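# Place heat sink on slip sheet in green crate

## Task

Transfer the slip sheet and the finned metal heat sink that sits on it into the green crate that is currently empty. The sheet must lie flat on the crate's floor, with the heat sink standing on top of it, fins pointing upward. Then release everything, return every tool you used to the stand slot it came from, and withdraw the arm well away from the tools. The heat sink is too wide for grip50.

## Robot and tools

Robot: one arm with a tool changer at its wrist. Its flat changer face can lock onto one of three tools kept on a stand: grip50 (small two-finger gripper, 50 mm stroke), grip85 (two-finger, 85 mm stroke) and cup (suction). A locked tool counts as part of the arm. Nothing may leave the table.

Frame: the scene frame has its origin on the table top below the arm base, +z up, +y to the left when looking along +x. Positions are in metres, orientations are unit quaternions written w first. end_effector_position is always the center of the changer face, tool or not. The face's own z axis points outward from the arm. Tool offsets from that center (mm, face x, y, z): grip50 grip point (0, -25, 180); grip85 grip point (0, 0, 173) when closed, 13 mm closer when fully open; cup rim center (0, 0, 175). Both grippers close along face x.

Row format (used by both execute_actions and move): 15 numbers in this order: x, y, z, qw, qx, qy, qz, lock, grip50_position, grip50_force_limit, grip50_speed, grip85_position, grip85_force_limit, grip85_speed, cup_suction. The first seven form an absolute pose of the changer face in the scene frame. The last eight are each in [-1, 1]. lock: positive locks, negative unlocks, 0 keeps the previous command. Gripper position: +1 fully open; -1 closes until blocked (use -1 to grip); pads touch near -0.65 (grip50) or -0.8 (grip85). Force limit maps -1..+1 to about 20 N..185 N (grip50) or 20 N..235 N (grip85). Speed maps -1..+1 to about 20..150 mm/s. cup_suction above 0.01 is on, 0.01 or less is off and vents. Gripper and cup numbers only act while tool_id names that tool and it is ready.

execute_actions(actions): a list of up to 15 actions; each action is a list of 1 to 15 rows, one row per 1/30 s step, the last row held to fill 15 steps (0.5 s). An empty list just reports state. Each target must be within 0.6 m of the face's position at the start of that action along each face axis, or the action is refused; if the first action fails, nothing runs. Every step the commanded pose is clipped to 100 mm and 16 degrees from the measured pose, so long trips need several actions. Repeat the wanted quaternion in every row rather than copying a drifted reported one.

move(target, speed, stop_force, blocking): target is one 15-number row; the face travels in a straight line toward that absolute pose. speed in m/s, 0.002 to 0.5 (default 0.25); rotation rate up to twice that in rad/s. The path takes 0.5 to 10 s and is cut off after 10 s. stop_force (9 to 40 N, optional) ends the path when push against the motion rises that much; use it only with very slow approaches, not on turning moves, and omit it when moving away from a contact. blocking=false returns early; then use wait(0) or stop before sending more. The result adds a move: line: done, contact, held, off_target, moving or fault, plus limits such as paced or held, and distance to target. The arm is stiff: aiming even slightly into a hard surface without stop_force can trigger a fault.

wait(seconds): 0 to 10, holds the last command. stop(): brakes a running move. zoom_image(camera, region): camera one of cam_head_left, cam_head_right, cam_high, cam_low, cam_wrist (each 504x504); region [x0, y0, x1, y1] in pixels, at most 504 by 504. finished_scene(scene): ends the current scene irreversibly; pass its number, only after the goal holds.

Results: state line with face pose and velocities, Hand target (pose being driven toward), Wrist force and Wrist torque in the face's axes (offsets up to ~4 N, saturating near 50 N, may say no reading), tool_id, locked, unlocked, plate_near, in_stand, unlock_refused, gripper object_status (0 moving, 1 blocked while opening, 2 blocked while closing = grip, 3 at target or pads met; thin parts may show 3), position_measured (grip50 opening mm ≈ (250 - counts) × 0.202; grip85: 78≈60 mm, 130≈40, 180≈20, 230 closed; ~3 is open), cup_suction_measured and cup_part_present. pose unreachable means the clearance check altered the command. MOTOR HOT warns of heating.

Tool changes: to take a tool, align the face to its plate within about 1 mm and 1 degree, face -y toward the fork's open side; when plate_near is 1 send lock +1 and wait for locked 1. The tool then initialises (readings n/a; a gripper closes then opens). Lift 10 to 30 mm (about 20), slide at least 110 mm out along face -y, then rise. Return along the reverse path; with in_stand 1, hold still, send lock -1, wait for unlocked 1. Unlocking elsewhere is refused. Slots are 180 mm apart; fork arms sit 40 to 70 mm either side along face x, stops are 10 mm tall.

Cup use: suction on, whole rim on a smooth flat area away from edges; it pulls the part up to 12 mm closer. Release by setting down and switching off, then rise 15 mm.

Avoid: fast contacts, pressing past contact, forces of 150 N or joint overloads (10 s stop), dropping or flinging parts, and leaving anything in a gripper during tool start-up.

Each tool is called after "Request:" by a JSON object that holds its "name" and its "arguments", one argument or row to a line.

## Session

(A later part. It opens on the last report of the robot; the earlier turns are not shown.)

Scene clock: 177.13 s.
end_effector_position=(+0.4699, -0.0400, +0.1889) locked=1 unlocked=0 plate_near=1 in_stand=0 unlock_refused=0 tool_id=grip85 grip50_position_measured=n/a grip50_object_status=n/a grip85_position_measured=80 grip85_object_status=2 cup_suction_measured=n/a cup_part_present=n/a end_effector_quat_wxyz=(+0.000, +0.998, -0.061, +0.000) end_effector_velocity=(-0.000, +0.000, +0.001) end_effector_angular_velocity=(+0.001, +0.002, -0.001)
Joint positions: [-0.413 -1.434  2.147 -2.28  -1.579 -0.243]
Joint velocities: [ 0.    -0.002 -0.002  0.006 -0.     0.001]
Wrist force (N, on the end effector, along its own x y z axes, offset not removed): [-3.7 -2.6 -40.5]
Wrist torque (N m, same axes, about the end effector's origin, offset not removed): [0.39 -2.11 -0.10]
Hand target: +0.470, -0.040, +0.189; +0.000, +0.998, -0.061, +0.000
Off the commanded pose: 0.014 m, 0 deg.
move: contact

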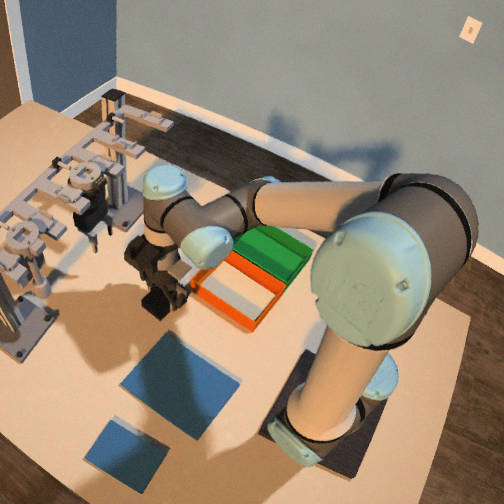

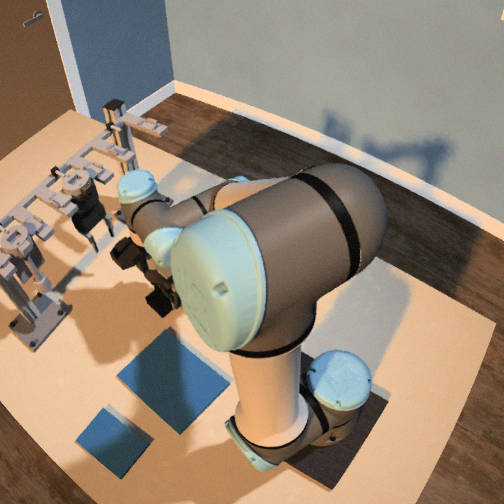

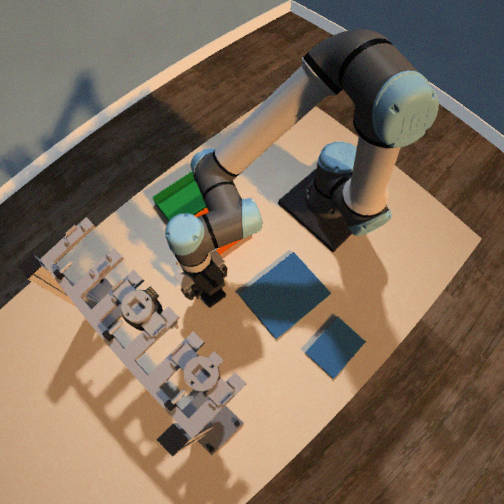

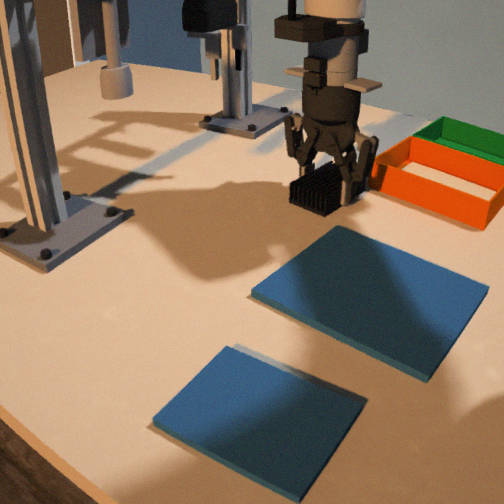

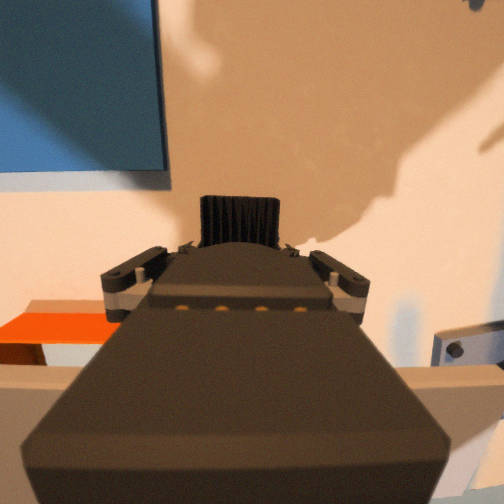

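Release and return the gripper.

Request:
{"name": "move", "arguments": {
  "target": [0.47,-0.04,0.1895,0,0.9981,-0.061,0,0,1,0,0,1,-0.4,0,-1]
}}

Request:
{"name": "move", "arguments": {
  "target": [0.47,-0.04,0.25,0,0.9981,-0.061,0,0,1,0,0,1,-0.4,0,-1],
  "speed": 0.1
}}

Request:
{"name": "move", "arguments": {
  "target": [0.5012,-0.1879,0.38,0,0.689,0.7248,0,0,1,0,0,1,0,0,-1],
  "speed": 0.3
}}

Request:
{"name": "move", "arguments": {
  "target": [0.641,-0.1808,0.38,0,0.689,0.7248,0,0,1,0,0,1,0,0,-1],
  "speed": 0.08
}}

Request:
{"name": "move", "arguments": {
  "target": [0.641,-0.1808,0.3602,0,0.689,0.7248,0,0,1,0,0,1,0,0,-1],
  "speed": 0.01,
  "stop_force": 15
}}

Request:
{"name": "execute_actions", "arguments": {
  "actions": [
    [[0.641,-0.1808,0.3600,0,0.689,0.7248,0,-1,1,0,0,1,0,0,-1]],
    [[0.641,-0.1808,0.3600,0,0.689,0.7248,0,-1,1,0,0,1,0,0,-1]],
    [[0.641,-0.1808,0.3600,0,0.689,0.7248,0,-1,1,0,0,1,0,0,-1]]
  ]
}}

Scene clock: 184.73 s.
end_effector_position=(+0.4700, -0.0400, +0.1895) locked=1 unlocked=0 plate_near=1 in_stand=0 unlock_refused=0 tool_id=grip85 grip50_position_measured=n/a grip50_object_status=n/a grip85_position_measured=3 grip85_object_status=3 cup_suction_measured=n/a cup_part_present=n/a end_effector_quat_wxyz=(-0.000, +0.998, -0.061, +0.000) end_effector_velocity=(-0.000, +0.000, -0.000) end_effector_angular_velocity=(+0.001, +0.001, +0.000)
Joint positions: [-0.413 -1.435  2.146 -2.278 -1.579 -0.243]
Joint velocities: [-0.     0.001 -0.     0.001  0.001 -0.   ]
Wrist force (N, on the end effector, along its own x y z axes, offset not removed): [-0.7 -1.8 -3.2]
Wrist torque (N m, same axes, about the end effector's origin, offset not removed): [0.02 0.14 -0.29]
Hand target: +0.470, -0.040, +0.189; +0.000, +0.998, -0.061, +0.000
Off the commanded pose: 0.000 m, 0 deg.
move: done

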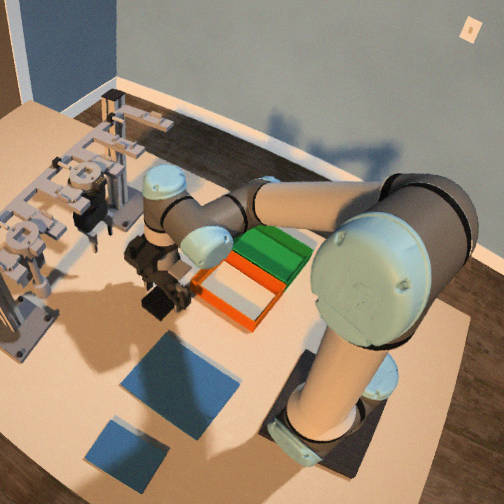

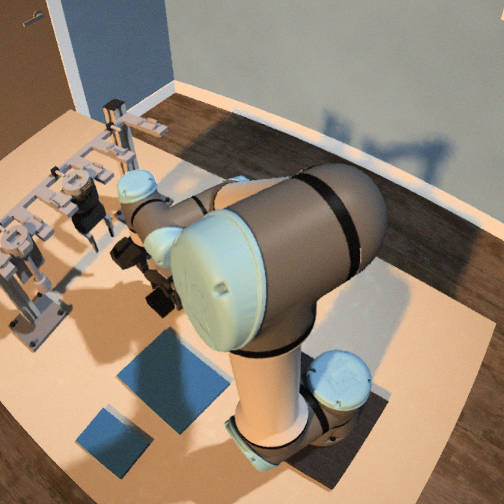

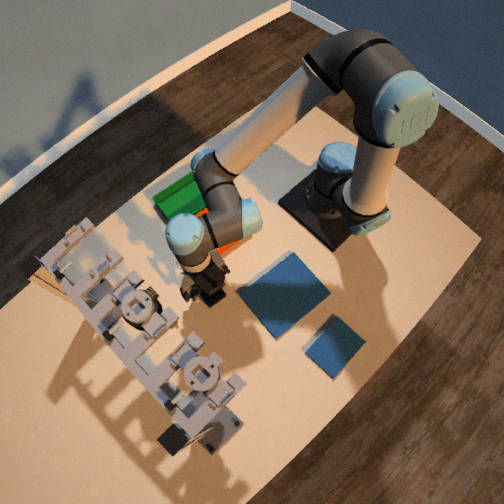

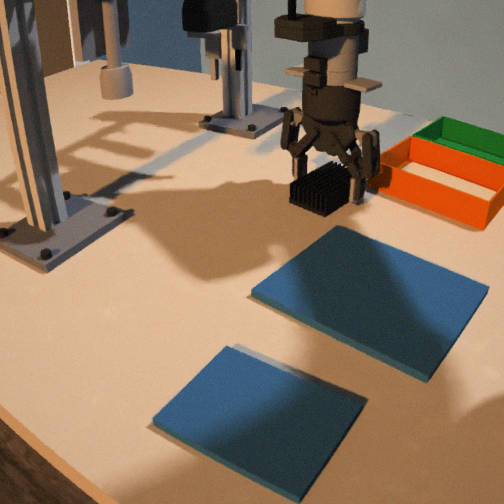

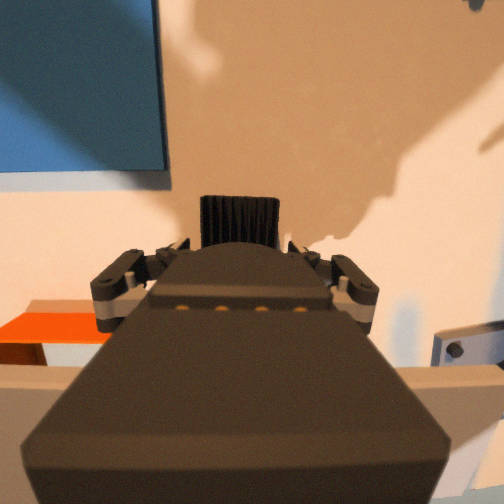

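Scene clock: 185.80 s.
end_effector_position=(+0.4701, -0.0400, +0.2497) locked=1 unlocked=0 plate_near=1 in_stand=0 unlock_refused=0 tool_id=grip85 grip50_position_measured=n/a grip50_object_status=n/a grip85_position_measured=3 grip85_object_status=3 cup_suction_measured=n/a cup_part_present=n/a end_effector_quat_wxyz=(+0.000, +0.998, -0.061, +0.000) end_effector_velocity=(+0.000, +0.000, +0.002) end_effector_angular_velocity=(+0.001, +0.000, -0.001)
Joint positions: [-0.412 -1.53   2.063 -2.1   -1.579 -0.242]
Joint velocities: [-0.    -0.002 -0.004  0.007  0.001  0.001]
Wrist force (N, on the end effector, along its own x y z axes, offset not removed): [-0.8 0.1 -0.8]
Wrist torque (N m, same axes, about the end effector's origin, offset not removed): [0.01 0.06 -0.13]
Hand target: +0.470, -0.040, +0.250; +0.000, +0.998, -0.061, +0.000
Off the commanded pose: 0.000 m, 0 deg.
move: done

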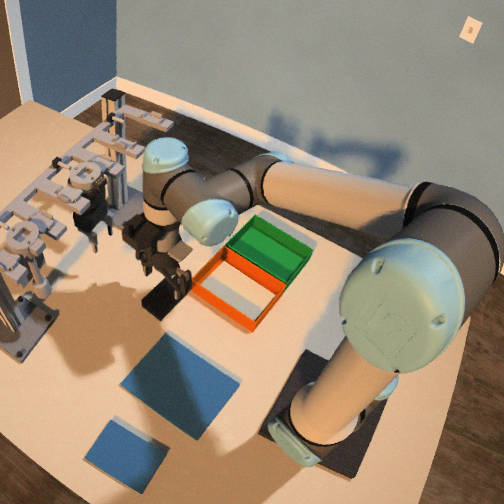

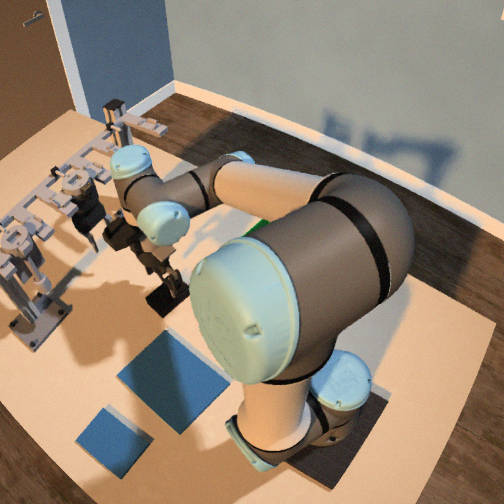

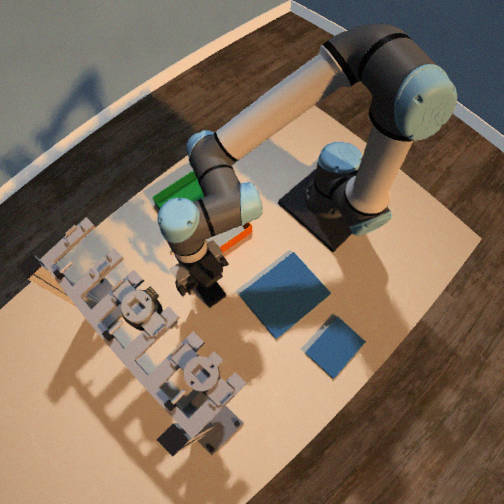

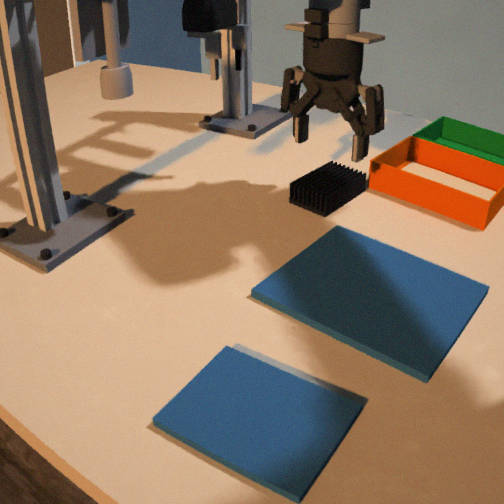

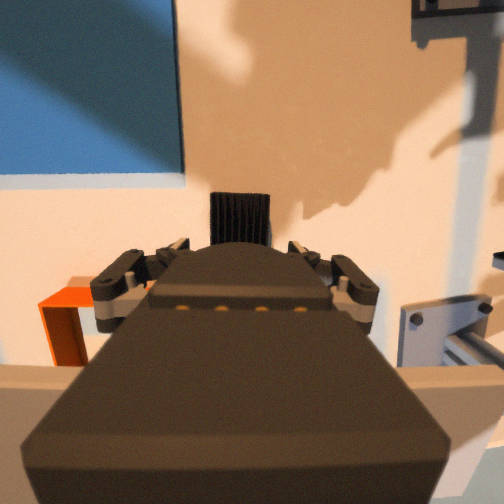

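Scene clock: 189.23 s.
end_effector_position=(+0.5014, -0.1879, +0.3798) locked=1 unlocked=0 plate_near=1 in_stand=0 unlock_refused=0 tool_id=grip85 grip50_position_measured=n/a grip50_object_status=n/a grip85_position_measured=3 grip85_object_status=3 cup_suction_measured=n/a cup_part_present=n/a end_effector_quat_wxyz=(-0.000, +0.689, +0.724, +0.000) end_effector_velocity=(+0.000, -0.001, +0.001) end_effector_angular_velocity=(+0.001, +0.001, +0.011)
Joint positions: [-0.649 -1.489  1.663 -1.743 -1.579 -2.222]
Joint velocities: [-0.001  0.001 -0.003  0.003  0.    -0.012]
Wrist force (N, on the end effector, along its own x y z axes, offset not removed): [-2.7 -1.0 -3.5]
Wrist torque (N m, same axes, about the end effector's origin, offset not removed): [-0.08 0.18 -0.21]
Hand target: +0.501, -0.188, +0.380; -0.000, +0.689, +0.725, +0.000
Off the commanded pose: 0.000 m, 0 deg.
move: done

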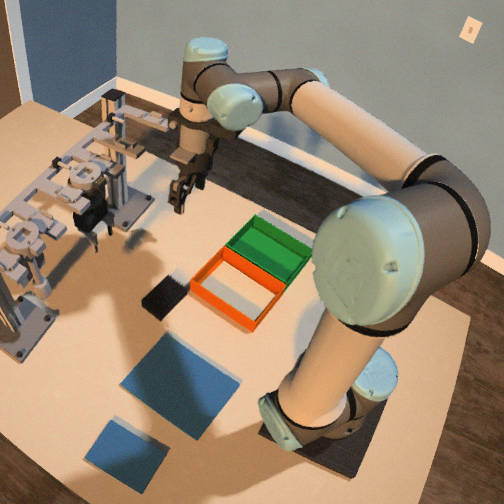

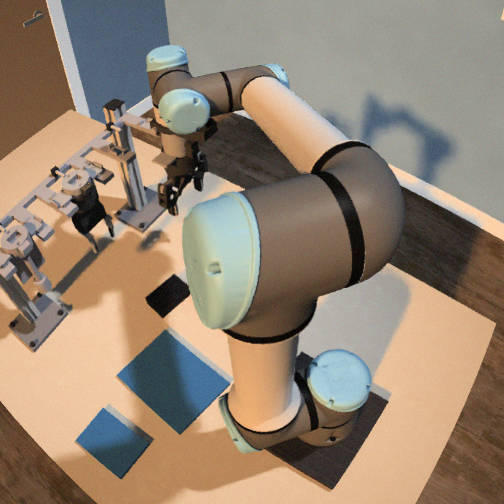

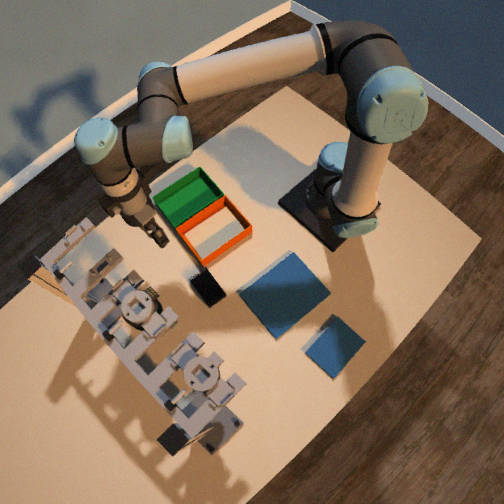

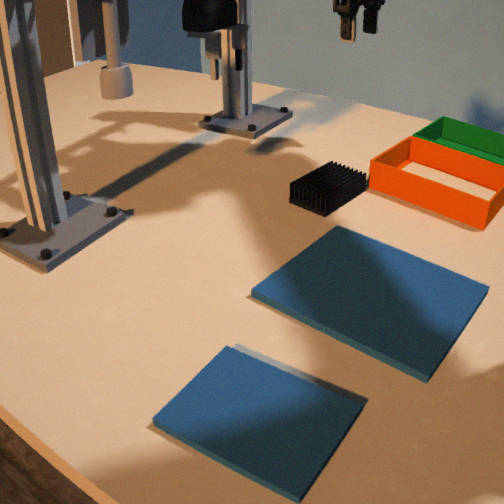

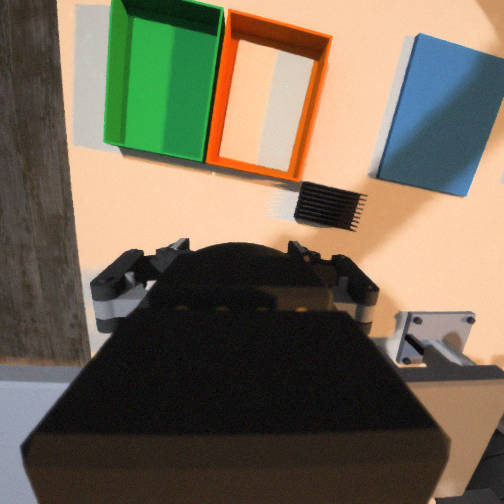

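Scene clock: 191.43 s.
end_effector_position=(+0.6408, -0.1809, +0.3799) locked=1 unlocked=0 plate_near=1 in_stand=0 unlock_refused=0 tool_id=grip85 grip50_position_measured=n/a grip50_object_status=n/a grip85_position_measured=3 grip85_object_status=3 cup_suction_measured=n/a cup_part_present=n/a end_effector_quat_wxyz=(+0.000, +0.689, +0.725, -0.000) end_effector_velocity=(+0.002, -0.000, +0.000) end_effector_angular_velocity=(-0.000, +0.000, +0.001)
Joint positions: [-0.518 -1.173  1.267 -1.662 -1.579 -2.091]
Joint velocities: [ 0.001  0.005 -0.008  0.003 -0.     0.001]
Wrist force (N, on the end effector, along its own x y z axes, offset not removed): [-0.4 0.7 -2.3]
Wrist torque (N m, same axes, about the end effector's origin, offset not removed): [0.04 0.14 -0.20]
Hand target: +0.641, -0.181, +0.380; +0.000, +0.689, +0.725, -0.000
Off the commanded pose: 0.000 m, 0 deg.
move: done

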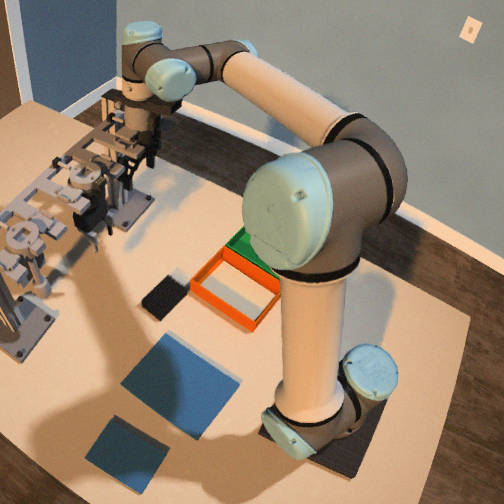

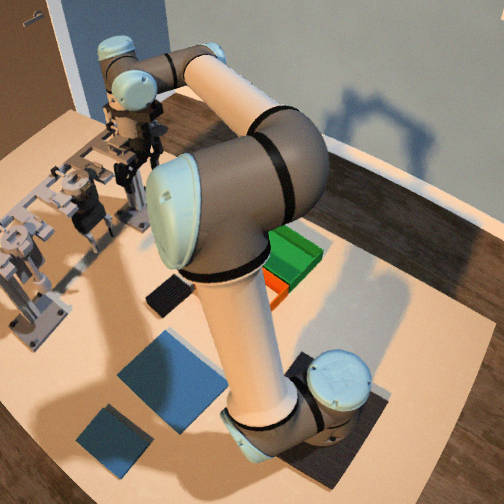

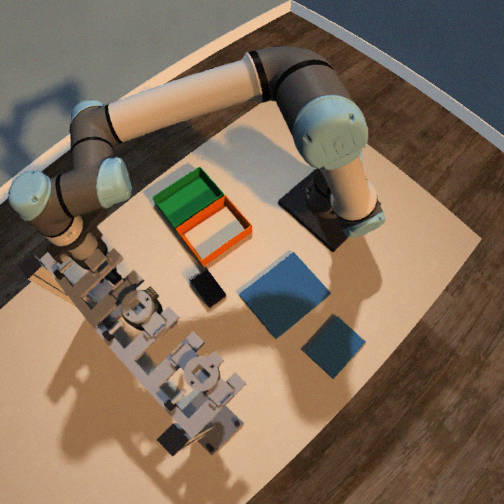

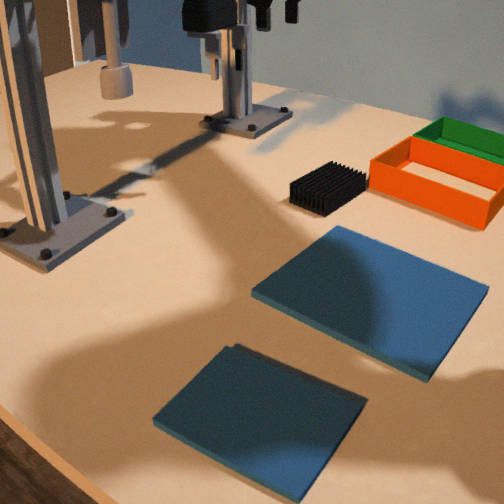

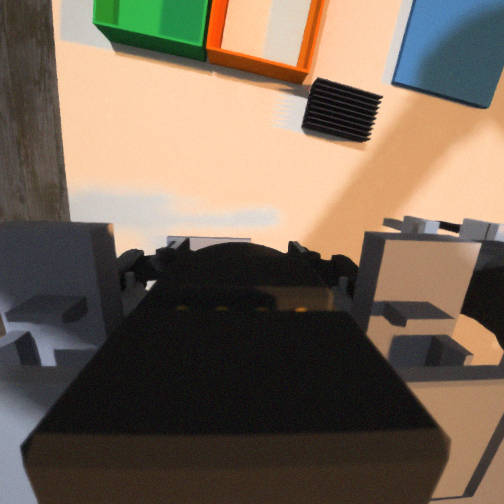

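Scene clock: 193.63 s.
end_effector_position=(+0.6410, -0.1808, +0.3604) locked=1 unlocked=0 plate_near=1 in_stand=1 unlock_refused=0 tool_id=grip85 grip50_position_measured=n/a grip50_object_status=n/a grip85_position_measured=3 grip85_object_status=3 cup_suction_measured=n/a cup_part_present=n/a end_effector_quat_wxyz=(-0.000, +0.689, +0.725, -0.000) end_effector_velocity=(-0.000, -0.000, -0.002) end_effector_angular_velocity=(-0.000, -0.001, -0.001)
Joint positions: [-0.518 -1.168  1.309 -1.709 -1.579 -2.091]
Joint velocities: [-0.     0.     0.004 -0.005 -0.     0.001]
Wrist force (N, on the end effector, along its own x y z axes, offset not removed): [-0.9 -0.3 -2.3]
Wrist torque (N m, same axes, about the end effector's origin, offset not removed): [0.09 0.16 -0.18]
Hand target: +0.641, -0.181, +0.360; -0.000, +0.689, +0.725, -0.000
Off the commanded pose: 0.000 m, 0 deg.
move: done

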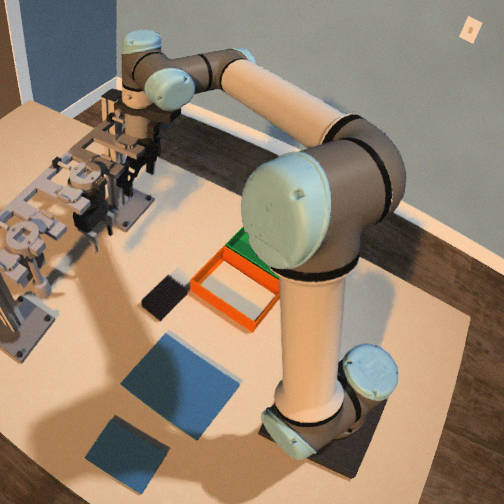

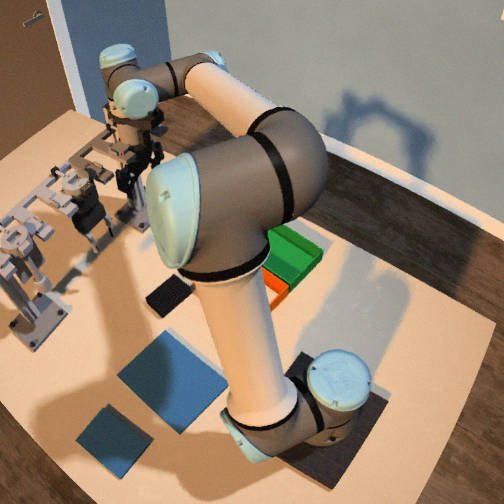

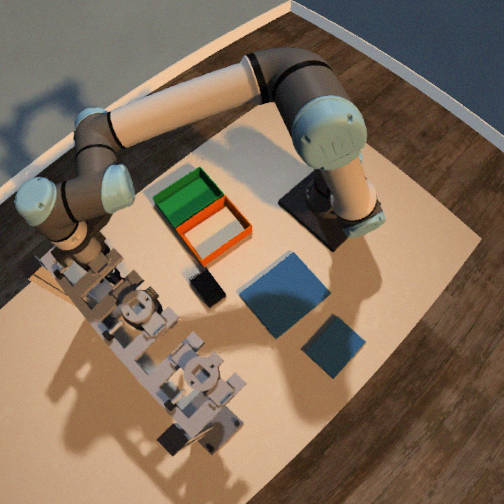

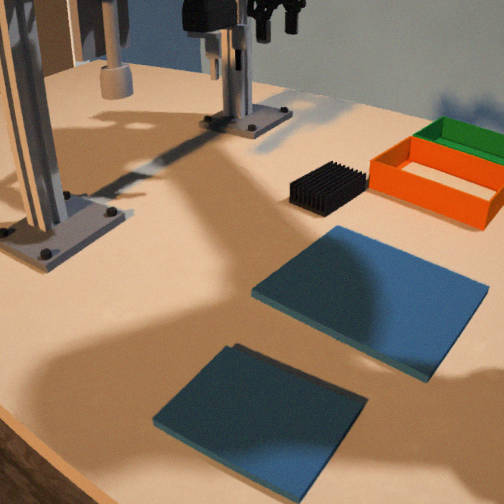

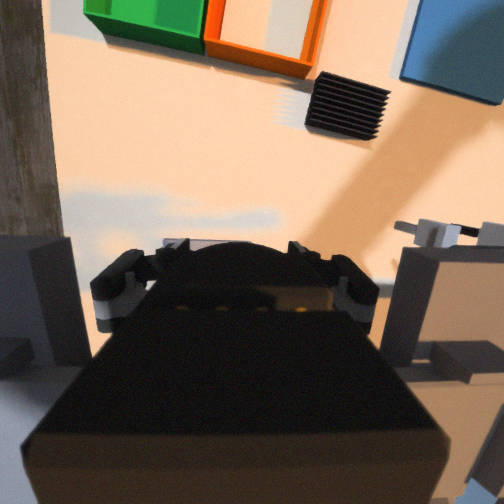

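Scene clock: 195.13 s.
end_effector_position=(+0.6410, -0.1808, +0.3600) locked=0 unlocked=1 plate_near=1 in_stand=1 unlock_refused=0 tool_id=none grip50_position_measured=n/a grip50_object_status=n/a grip85_position_measured=n/a grip85_object_status=n/a cup_suction_measured=n/a cup_part_present=n/a end_effector_quat_wxyz=(+0.000, +0.689, +0.725, +0.000) end_effector_velocity=(-0.000, -0.000, -0.000) end_effector_angular_velocity=(-0.000, +0.000, -0.000)
Joint positions: [-0.518 -1.168  1.31  -1.71  -1.579 -2.091]
Joint velocities: [-0.  0.  0.  0. -0.  0.]
Wrist force (N, on the end effector, along its own x y z axes, offset not removed): [0.4 0.8 -3.9]
Wrist torque (N m, same axes, about the end effector's origin, offset not removed): [0.17 -0.01 -0.17]
Hand target: +0.641, -0.181, +0.360; +0.000, +0.689, +0.725, +0.000
Off the commanded pose: 0.000 m, 0 deg.

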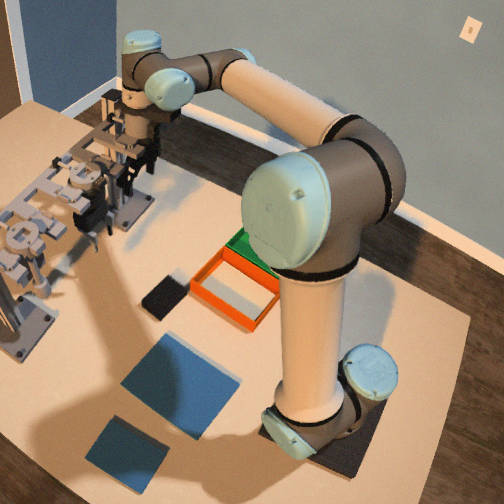

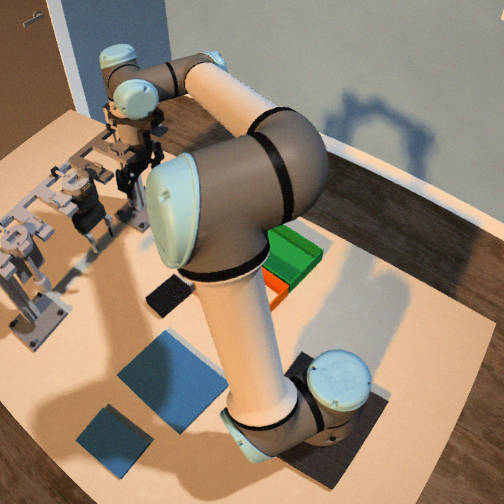

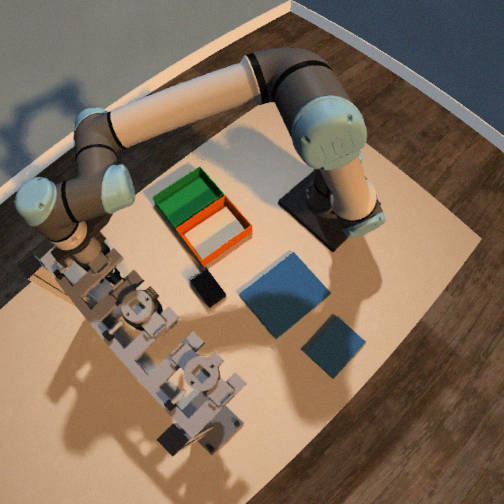

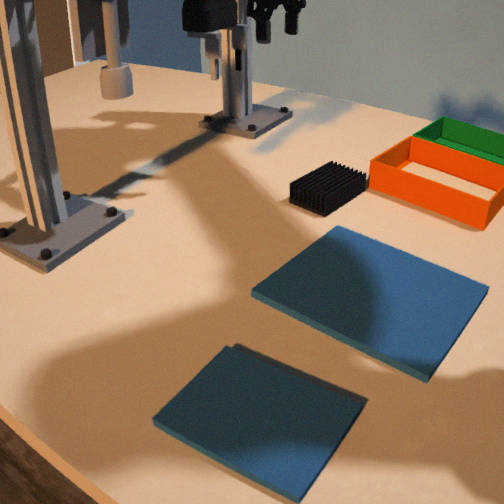

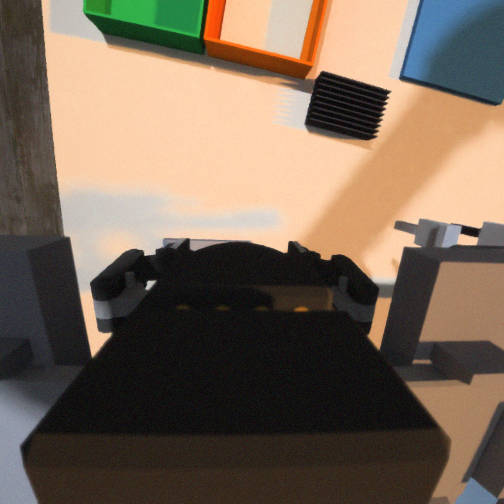

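Request:
{"name": "move", "arguments": {
  "target": [0.641,-0.1808,0.385,0,0.689,0.7248,0,0,1,0,0,1,0,0,-1],
  "speed": 0.05
}}

Request:
{"name": "move", "arguments": {
  "target": [0.6227,0.1788,0.385,0,0.689,0.7248,0,0,1,0,0,1,0,0,-1],
  "speed": 0.3
}}

Request:
{"name": "move", "arguments": {
  "target": [0.6227,0.1788,0.374,0,0.689,0.7248,0,0,1,0,0,1,0,0,-1],
  "speed": 0.03
}}

Request:
{"name": "move", "arguments": {
  "target": [0.6227,0.1788,0.354,0,0.689,0.7248,0,0,1,0,0,1,0,0,-1],
  "speed": 0.004,
  "stop_force": 10
}}

Scene clock: 210.47 s.
end_effector_position=(+0.6410, -0.1808, +0.3848) locked=0 unlocked=1 plate_near=0 in_stand=0 unlock_refused=0 tool_id=none grip50_position_measured=n/a grip50_object_status=n/a grip85_position_measured=n/a grip85_object_status=n/a cup_suction_measured=n/a cup_part_present=n/a end_effector_quat_wxyz=(+0.000, +0.689, +0.725, +0.000) end_effector_velocity=(+0.000, +0.000, +0.002) end_effector_angular_velocity=(+0.000, +0.000, +0.000)
Joint positions: [-0.518 -1.174  1.255 -1.649 -1.579 -2.091]
Joint velocities: [ 0.     0.    -0.006  0.006  0.    -0.   ]
Wrist force (N, on the end effector, along its own x y z axes, offset not removed): [0.2 -0.5 -4.9]
Wrist torque (N m, same axes, about the end effector's origin, offset not removed): [0.07 -0.06 -0.14]
Hand target: +0.641, -0.181, +0.385; +0.000, +0.689, +0.725, +0.000
Off the commanded pose: 0.000 m, 0 deg.
move: done

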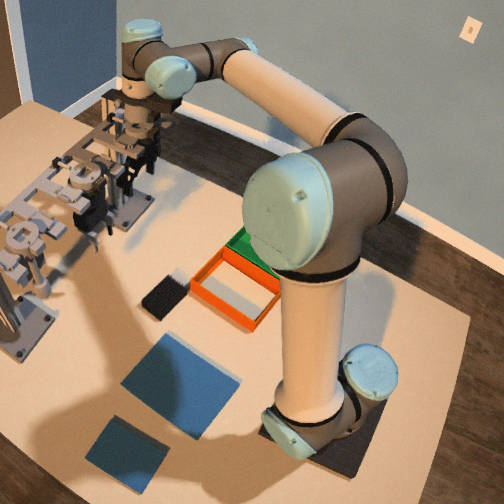

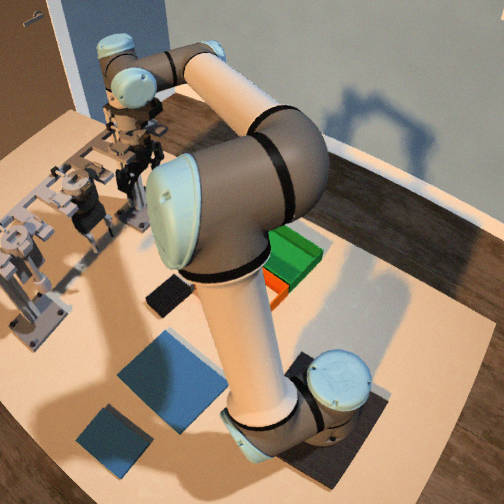

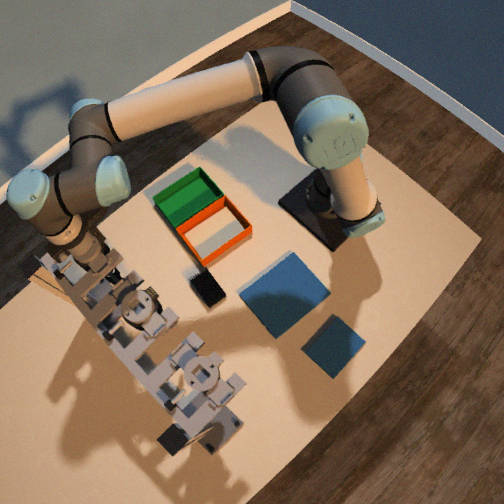

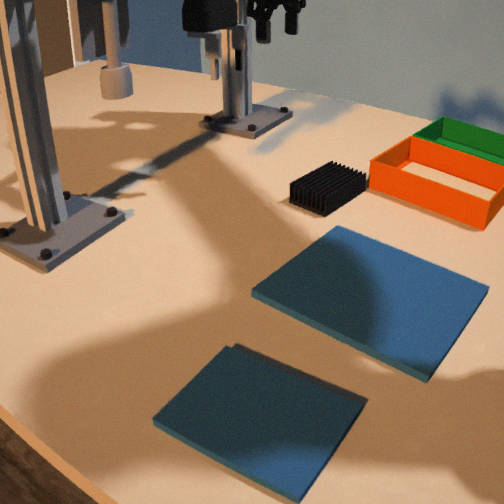

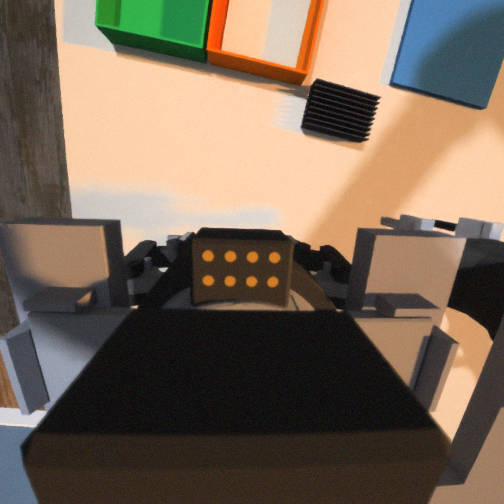

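Scene clock: 212.30 s.
end_effector_position=(+0.6228, +0.1786, +0.3850) locked=0 unlocked=1 plate_near=0 in_stand=0 unlock_refused=0 tool_id=none grip50_position_measured=n/a grip50_object_status=n/a grip85_position_measured=n/a grip85_object_status=n/a cup_suction_measured=n/a cup_part_present=n/a end_effector_quat_wxyz=(+0.000, +0.689, +0.725, -0.000) end_effector_velocity=(+0.000, +0.002, +0.000) end_effector_angular_velocity=(-0.000, -0.000, -0.000)
Joint positions: [ 0.029 -1.214  1.316 -1.665 -1.577 -1.544]
Joint velocities: [ 0.003  0.002 -0.003  0.001 -0.     0.003]
Wrist force (N, on the end effector, along its own x y z axes, offset not removed): [-0.2 3.4 -3.5]
Wrist torque (N m, same axes, about the end effector's origin, offset not removed): [0.24 0.07 -0.20]
Hand target: +0.623, +0.179, +0.385; +0.000, +0.689, +0.725, -0.000
Off the commanded pose: 0.000 m, 0 deg.
move: done

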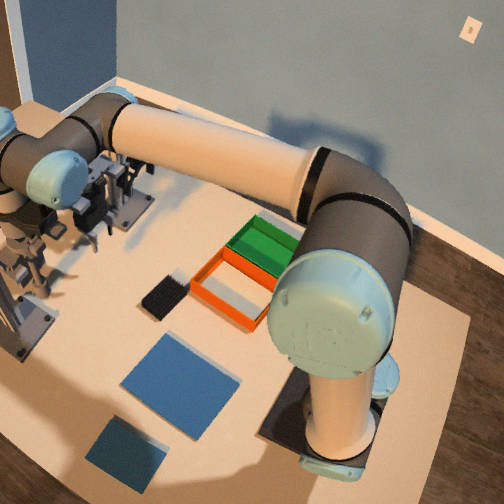

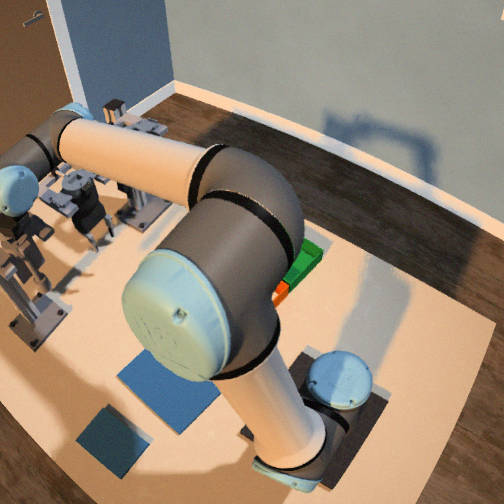

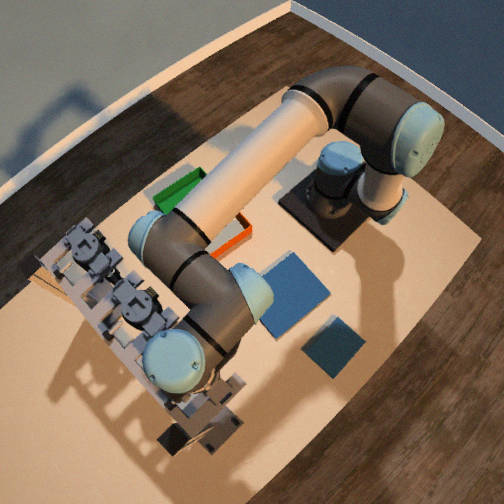

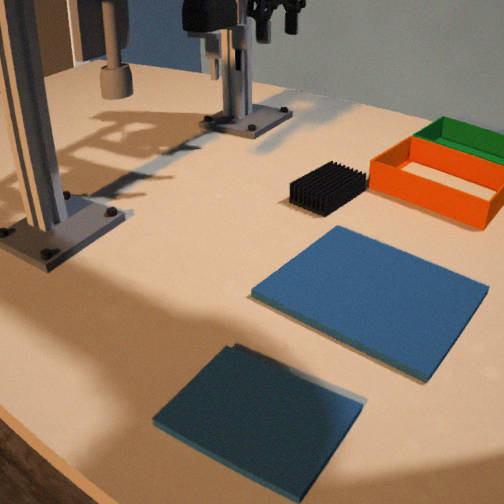

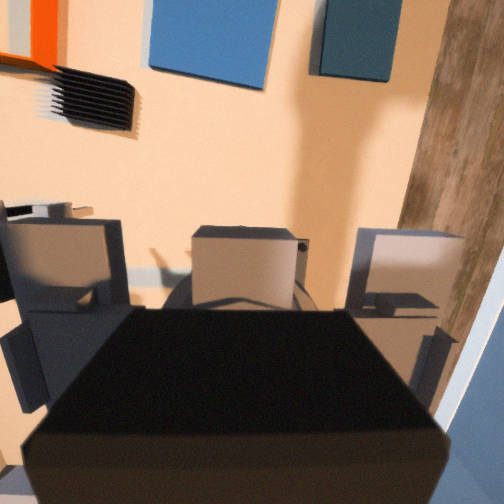

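Scene clock: 213.07 s.
end_effector_position=(+0.6227, +0.1788, +0.3742) locked=0 unlocked=1 plate_near=0 in_stand=0 unlock_refused=0 tool_id=none grip50_position_measured=n/a grip50_object_status=n/a grip85_position_measured=n/a grip85_object_status=n/a cup_suction_measured=n/a cup_part_present=n/a end_effector_quat_wxyz=(+0.000, +0.689, +0.725, -0.000) end_effector_velocity=(+0.000, +0.000, -0.002) end_effector_angular_velocity=(+0.000, -0.001, +0.001)
Joint positions: [ 0.029 -1.212  1.34  -1.692 -1.577 -1.544]
Joint velocities: [-0.     0.     0.005 -0.006  0.    -0.001]
Wrist force (N, on the end effector, along its own x y z axes, offset not removed): [-1.6 1.7 -1.1]
Wrist torque (N m, same axes, about the end effector's origin, offset not removed): [0.15 0.05 -0.26]
Hand target: +0.623, +0.179, +0.374; -0.000, +0.689, +0.725, -0.000
Off the commanded pose: 0.000 m, 0 deg.
move: done

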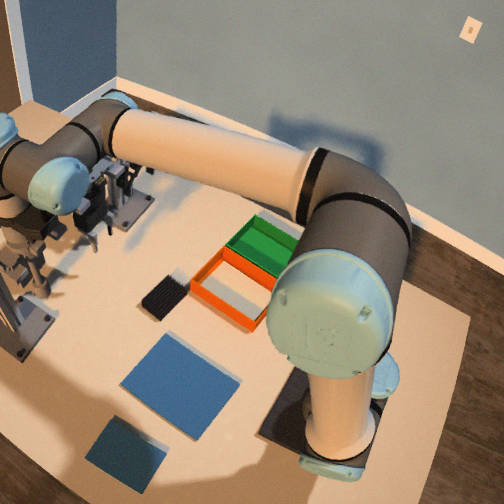

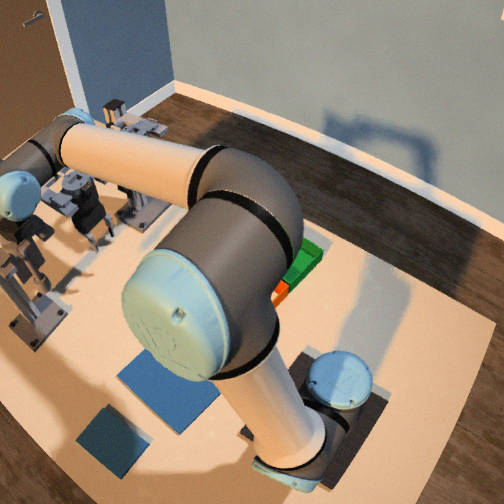

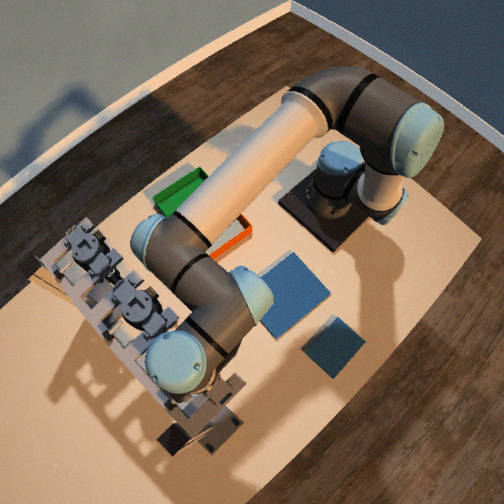

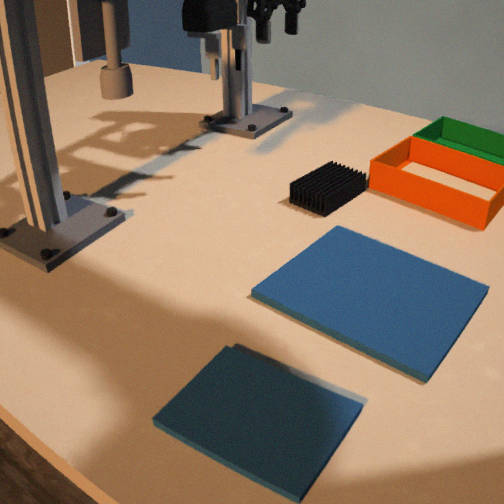

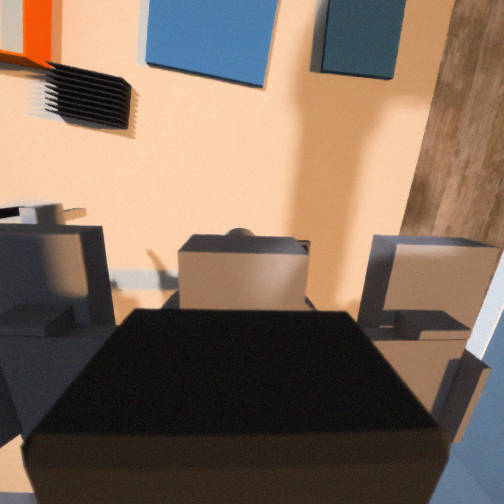

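Scene clock: 217.13 s.
end_effector_position=(+0.6227, +0.1788, +0.3595) locked=0 unlocked=1 plate_near=1 in_stand=1 unlock_refused=0 tool_id=none grip50_position_measured=n/a grip50_object_status=n/a grip85_position_measured=n/a grip85_object_status=n/a cup_suction_measured=n/a cup_part_present=n/a end_effector_quat_wxyz=(+0.000, +0.689, +0.725, +0.000) end_effector_velocity=(-0.000, -0.000, +0.001) end_effector_angular_velocity=(-0.000, +0.002, +0.000)
Joint positions: [ 0.029 -1.207  1.371 -1.729 -1.577 -1.544]
Joint velocities: [-0.    -0.    -0.003  0.006 -0.    -0.   ]
Wrist force (N, on the end effector, along its own x y z axes, offset not removed): [-1.8 -3.5 -24.0]
Wrist torque (N m, same axes, about the end effector's origin, offset not removed): [0.65 -0.04 -0.23]
Hand target: +0.623, +0.179, +0.360; +0.000, +0.689, +0.725, +0.000
Off the commanded pose: 0.006 m, 0 deg.
move: contact

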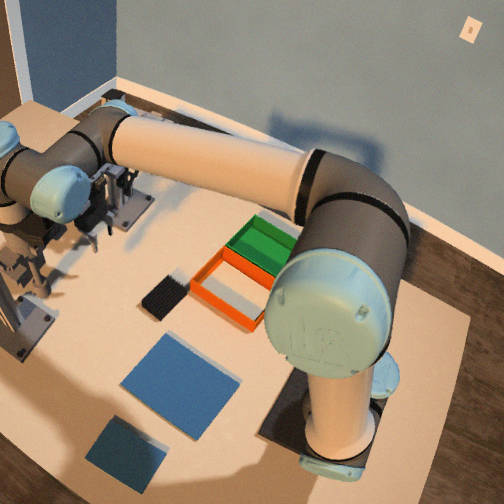

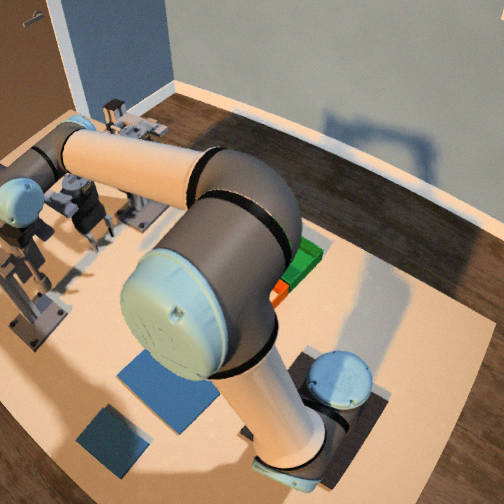

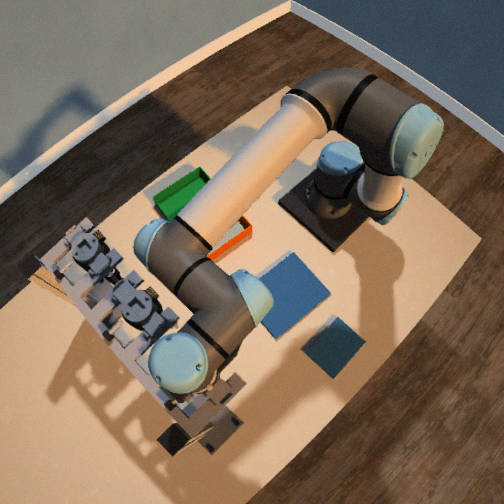

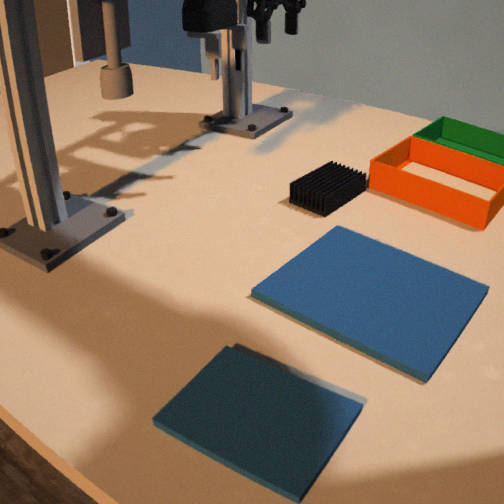

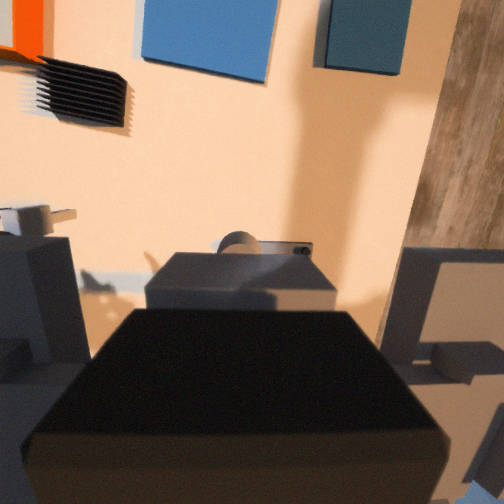

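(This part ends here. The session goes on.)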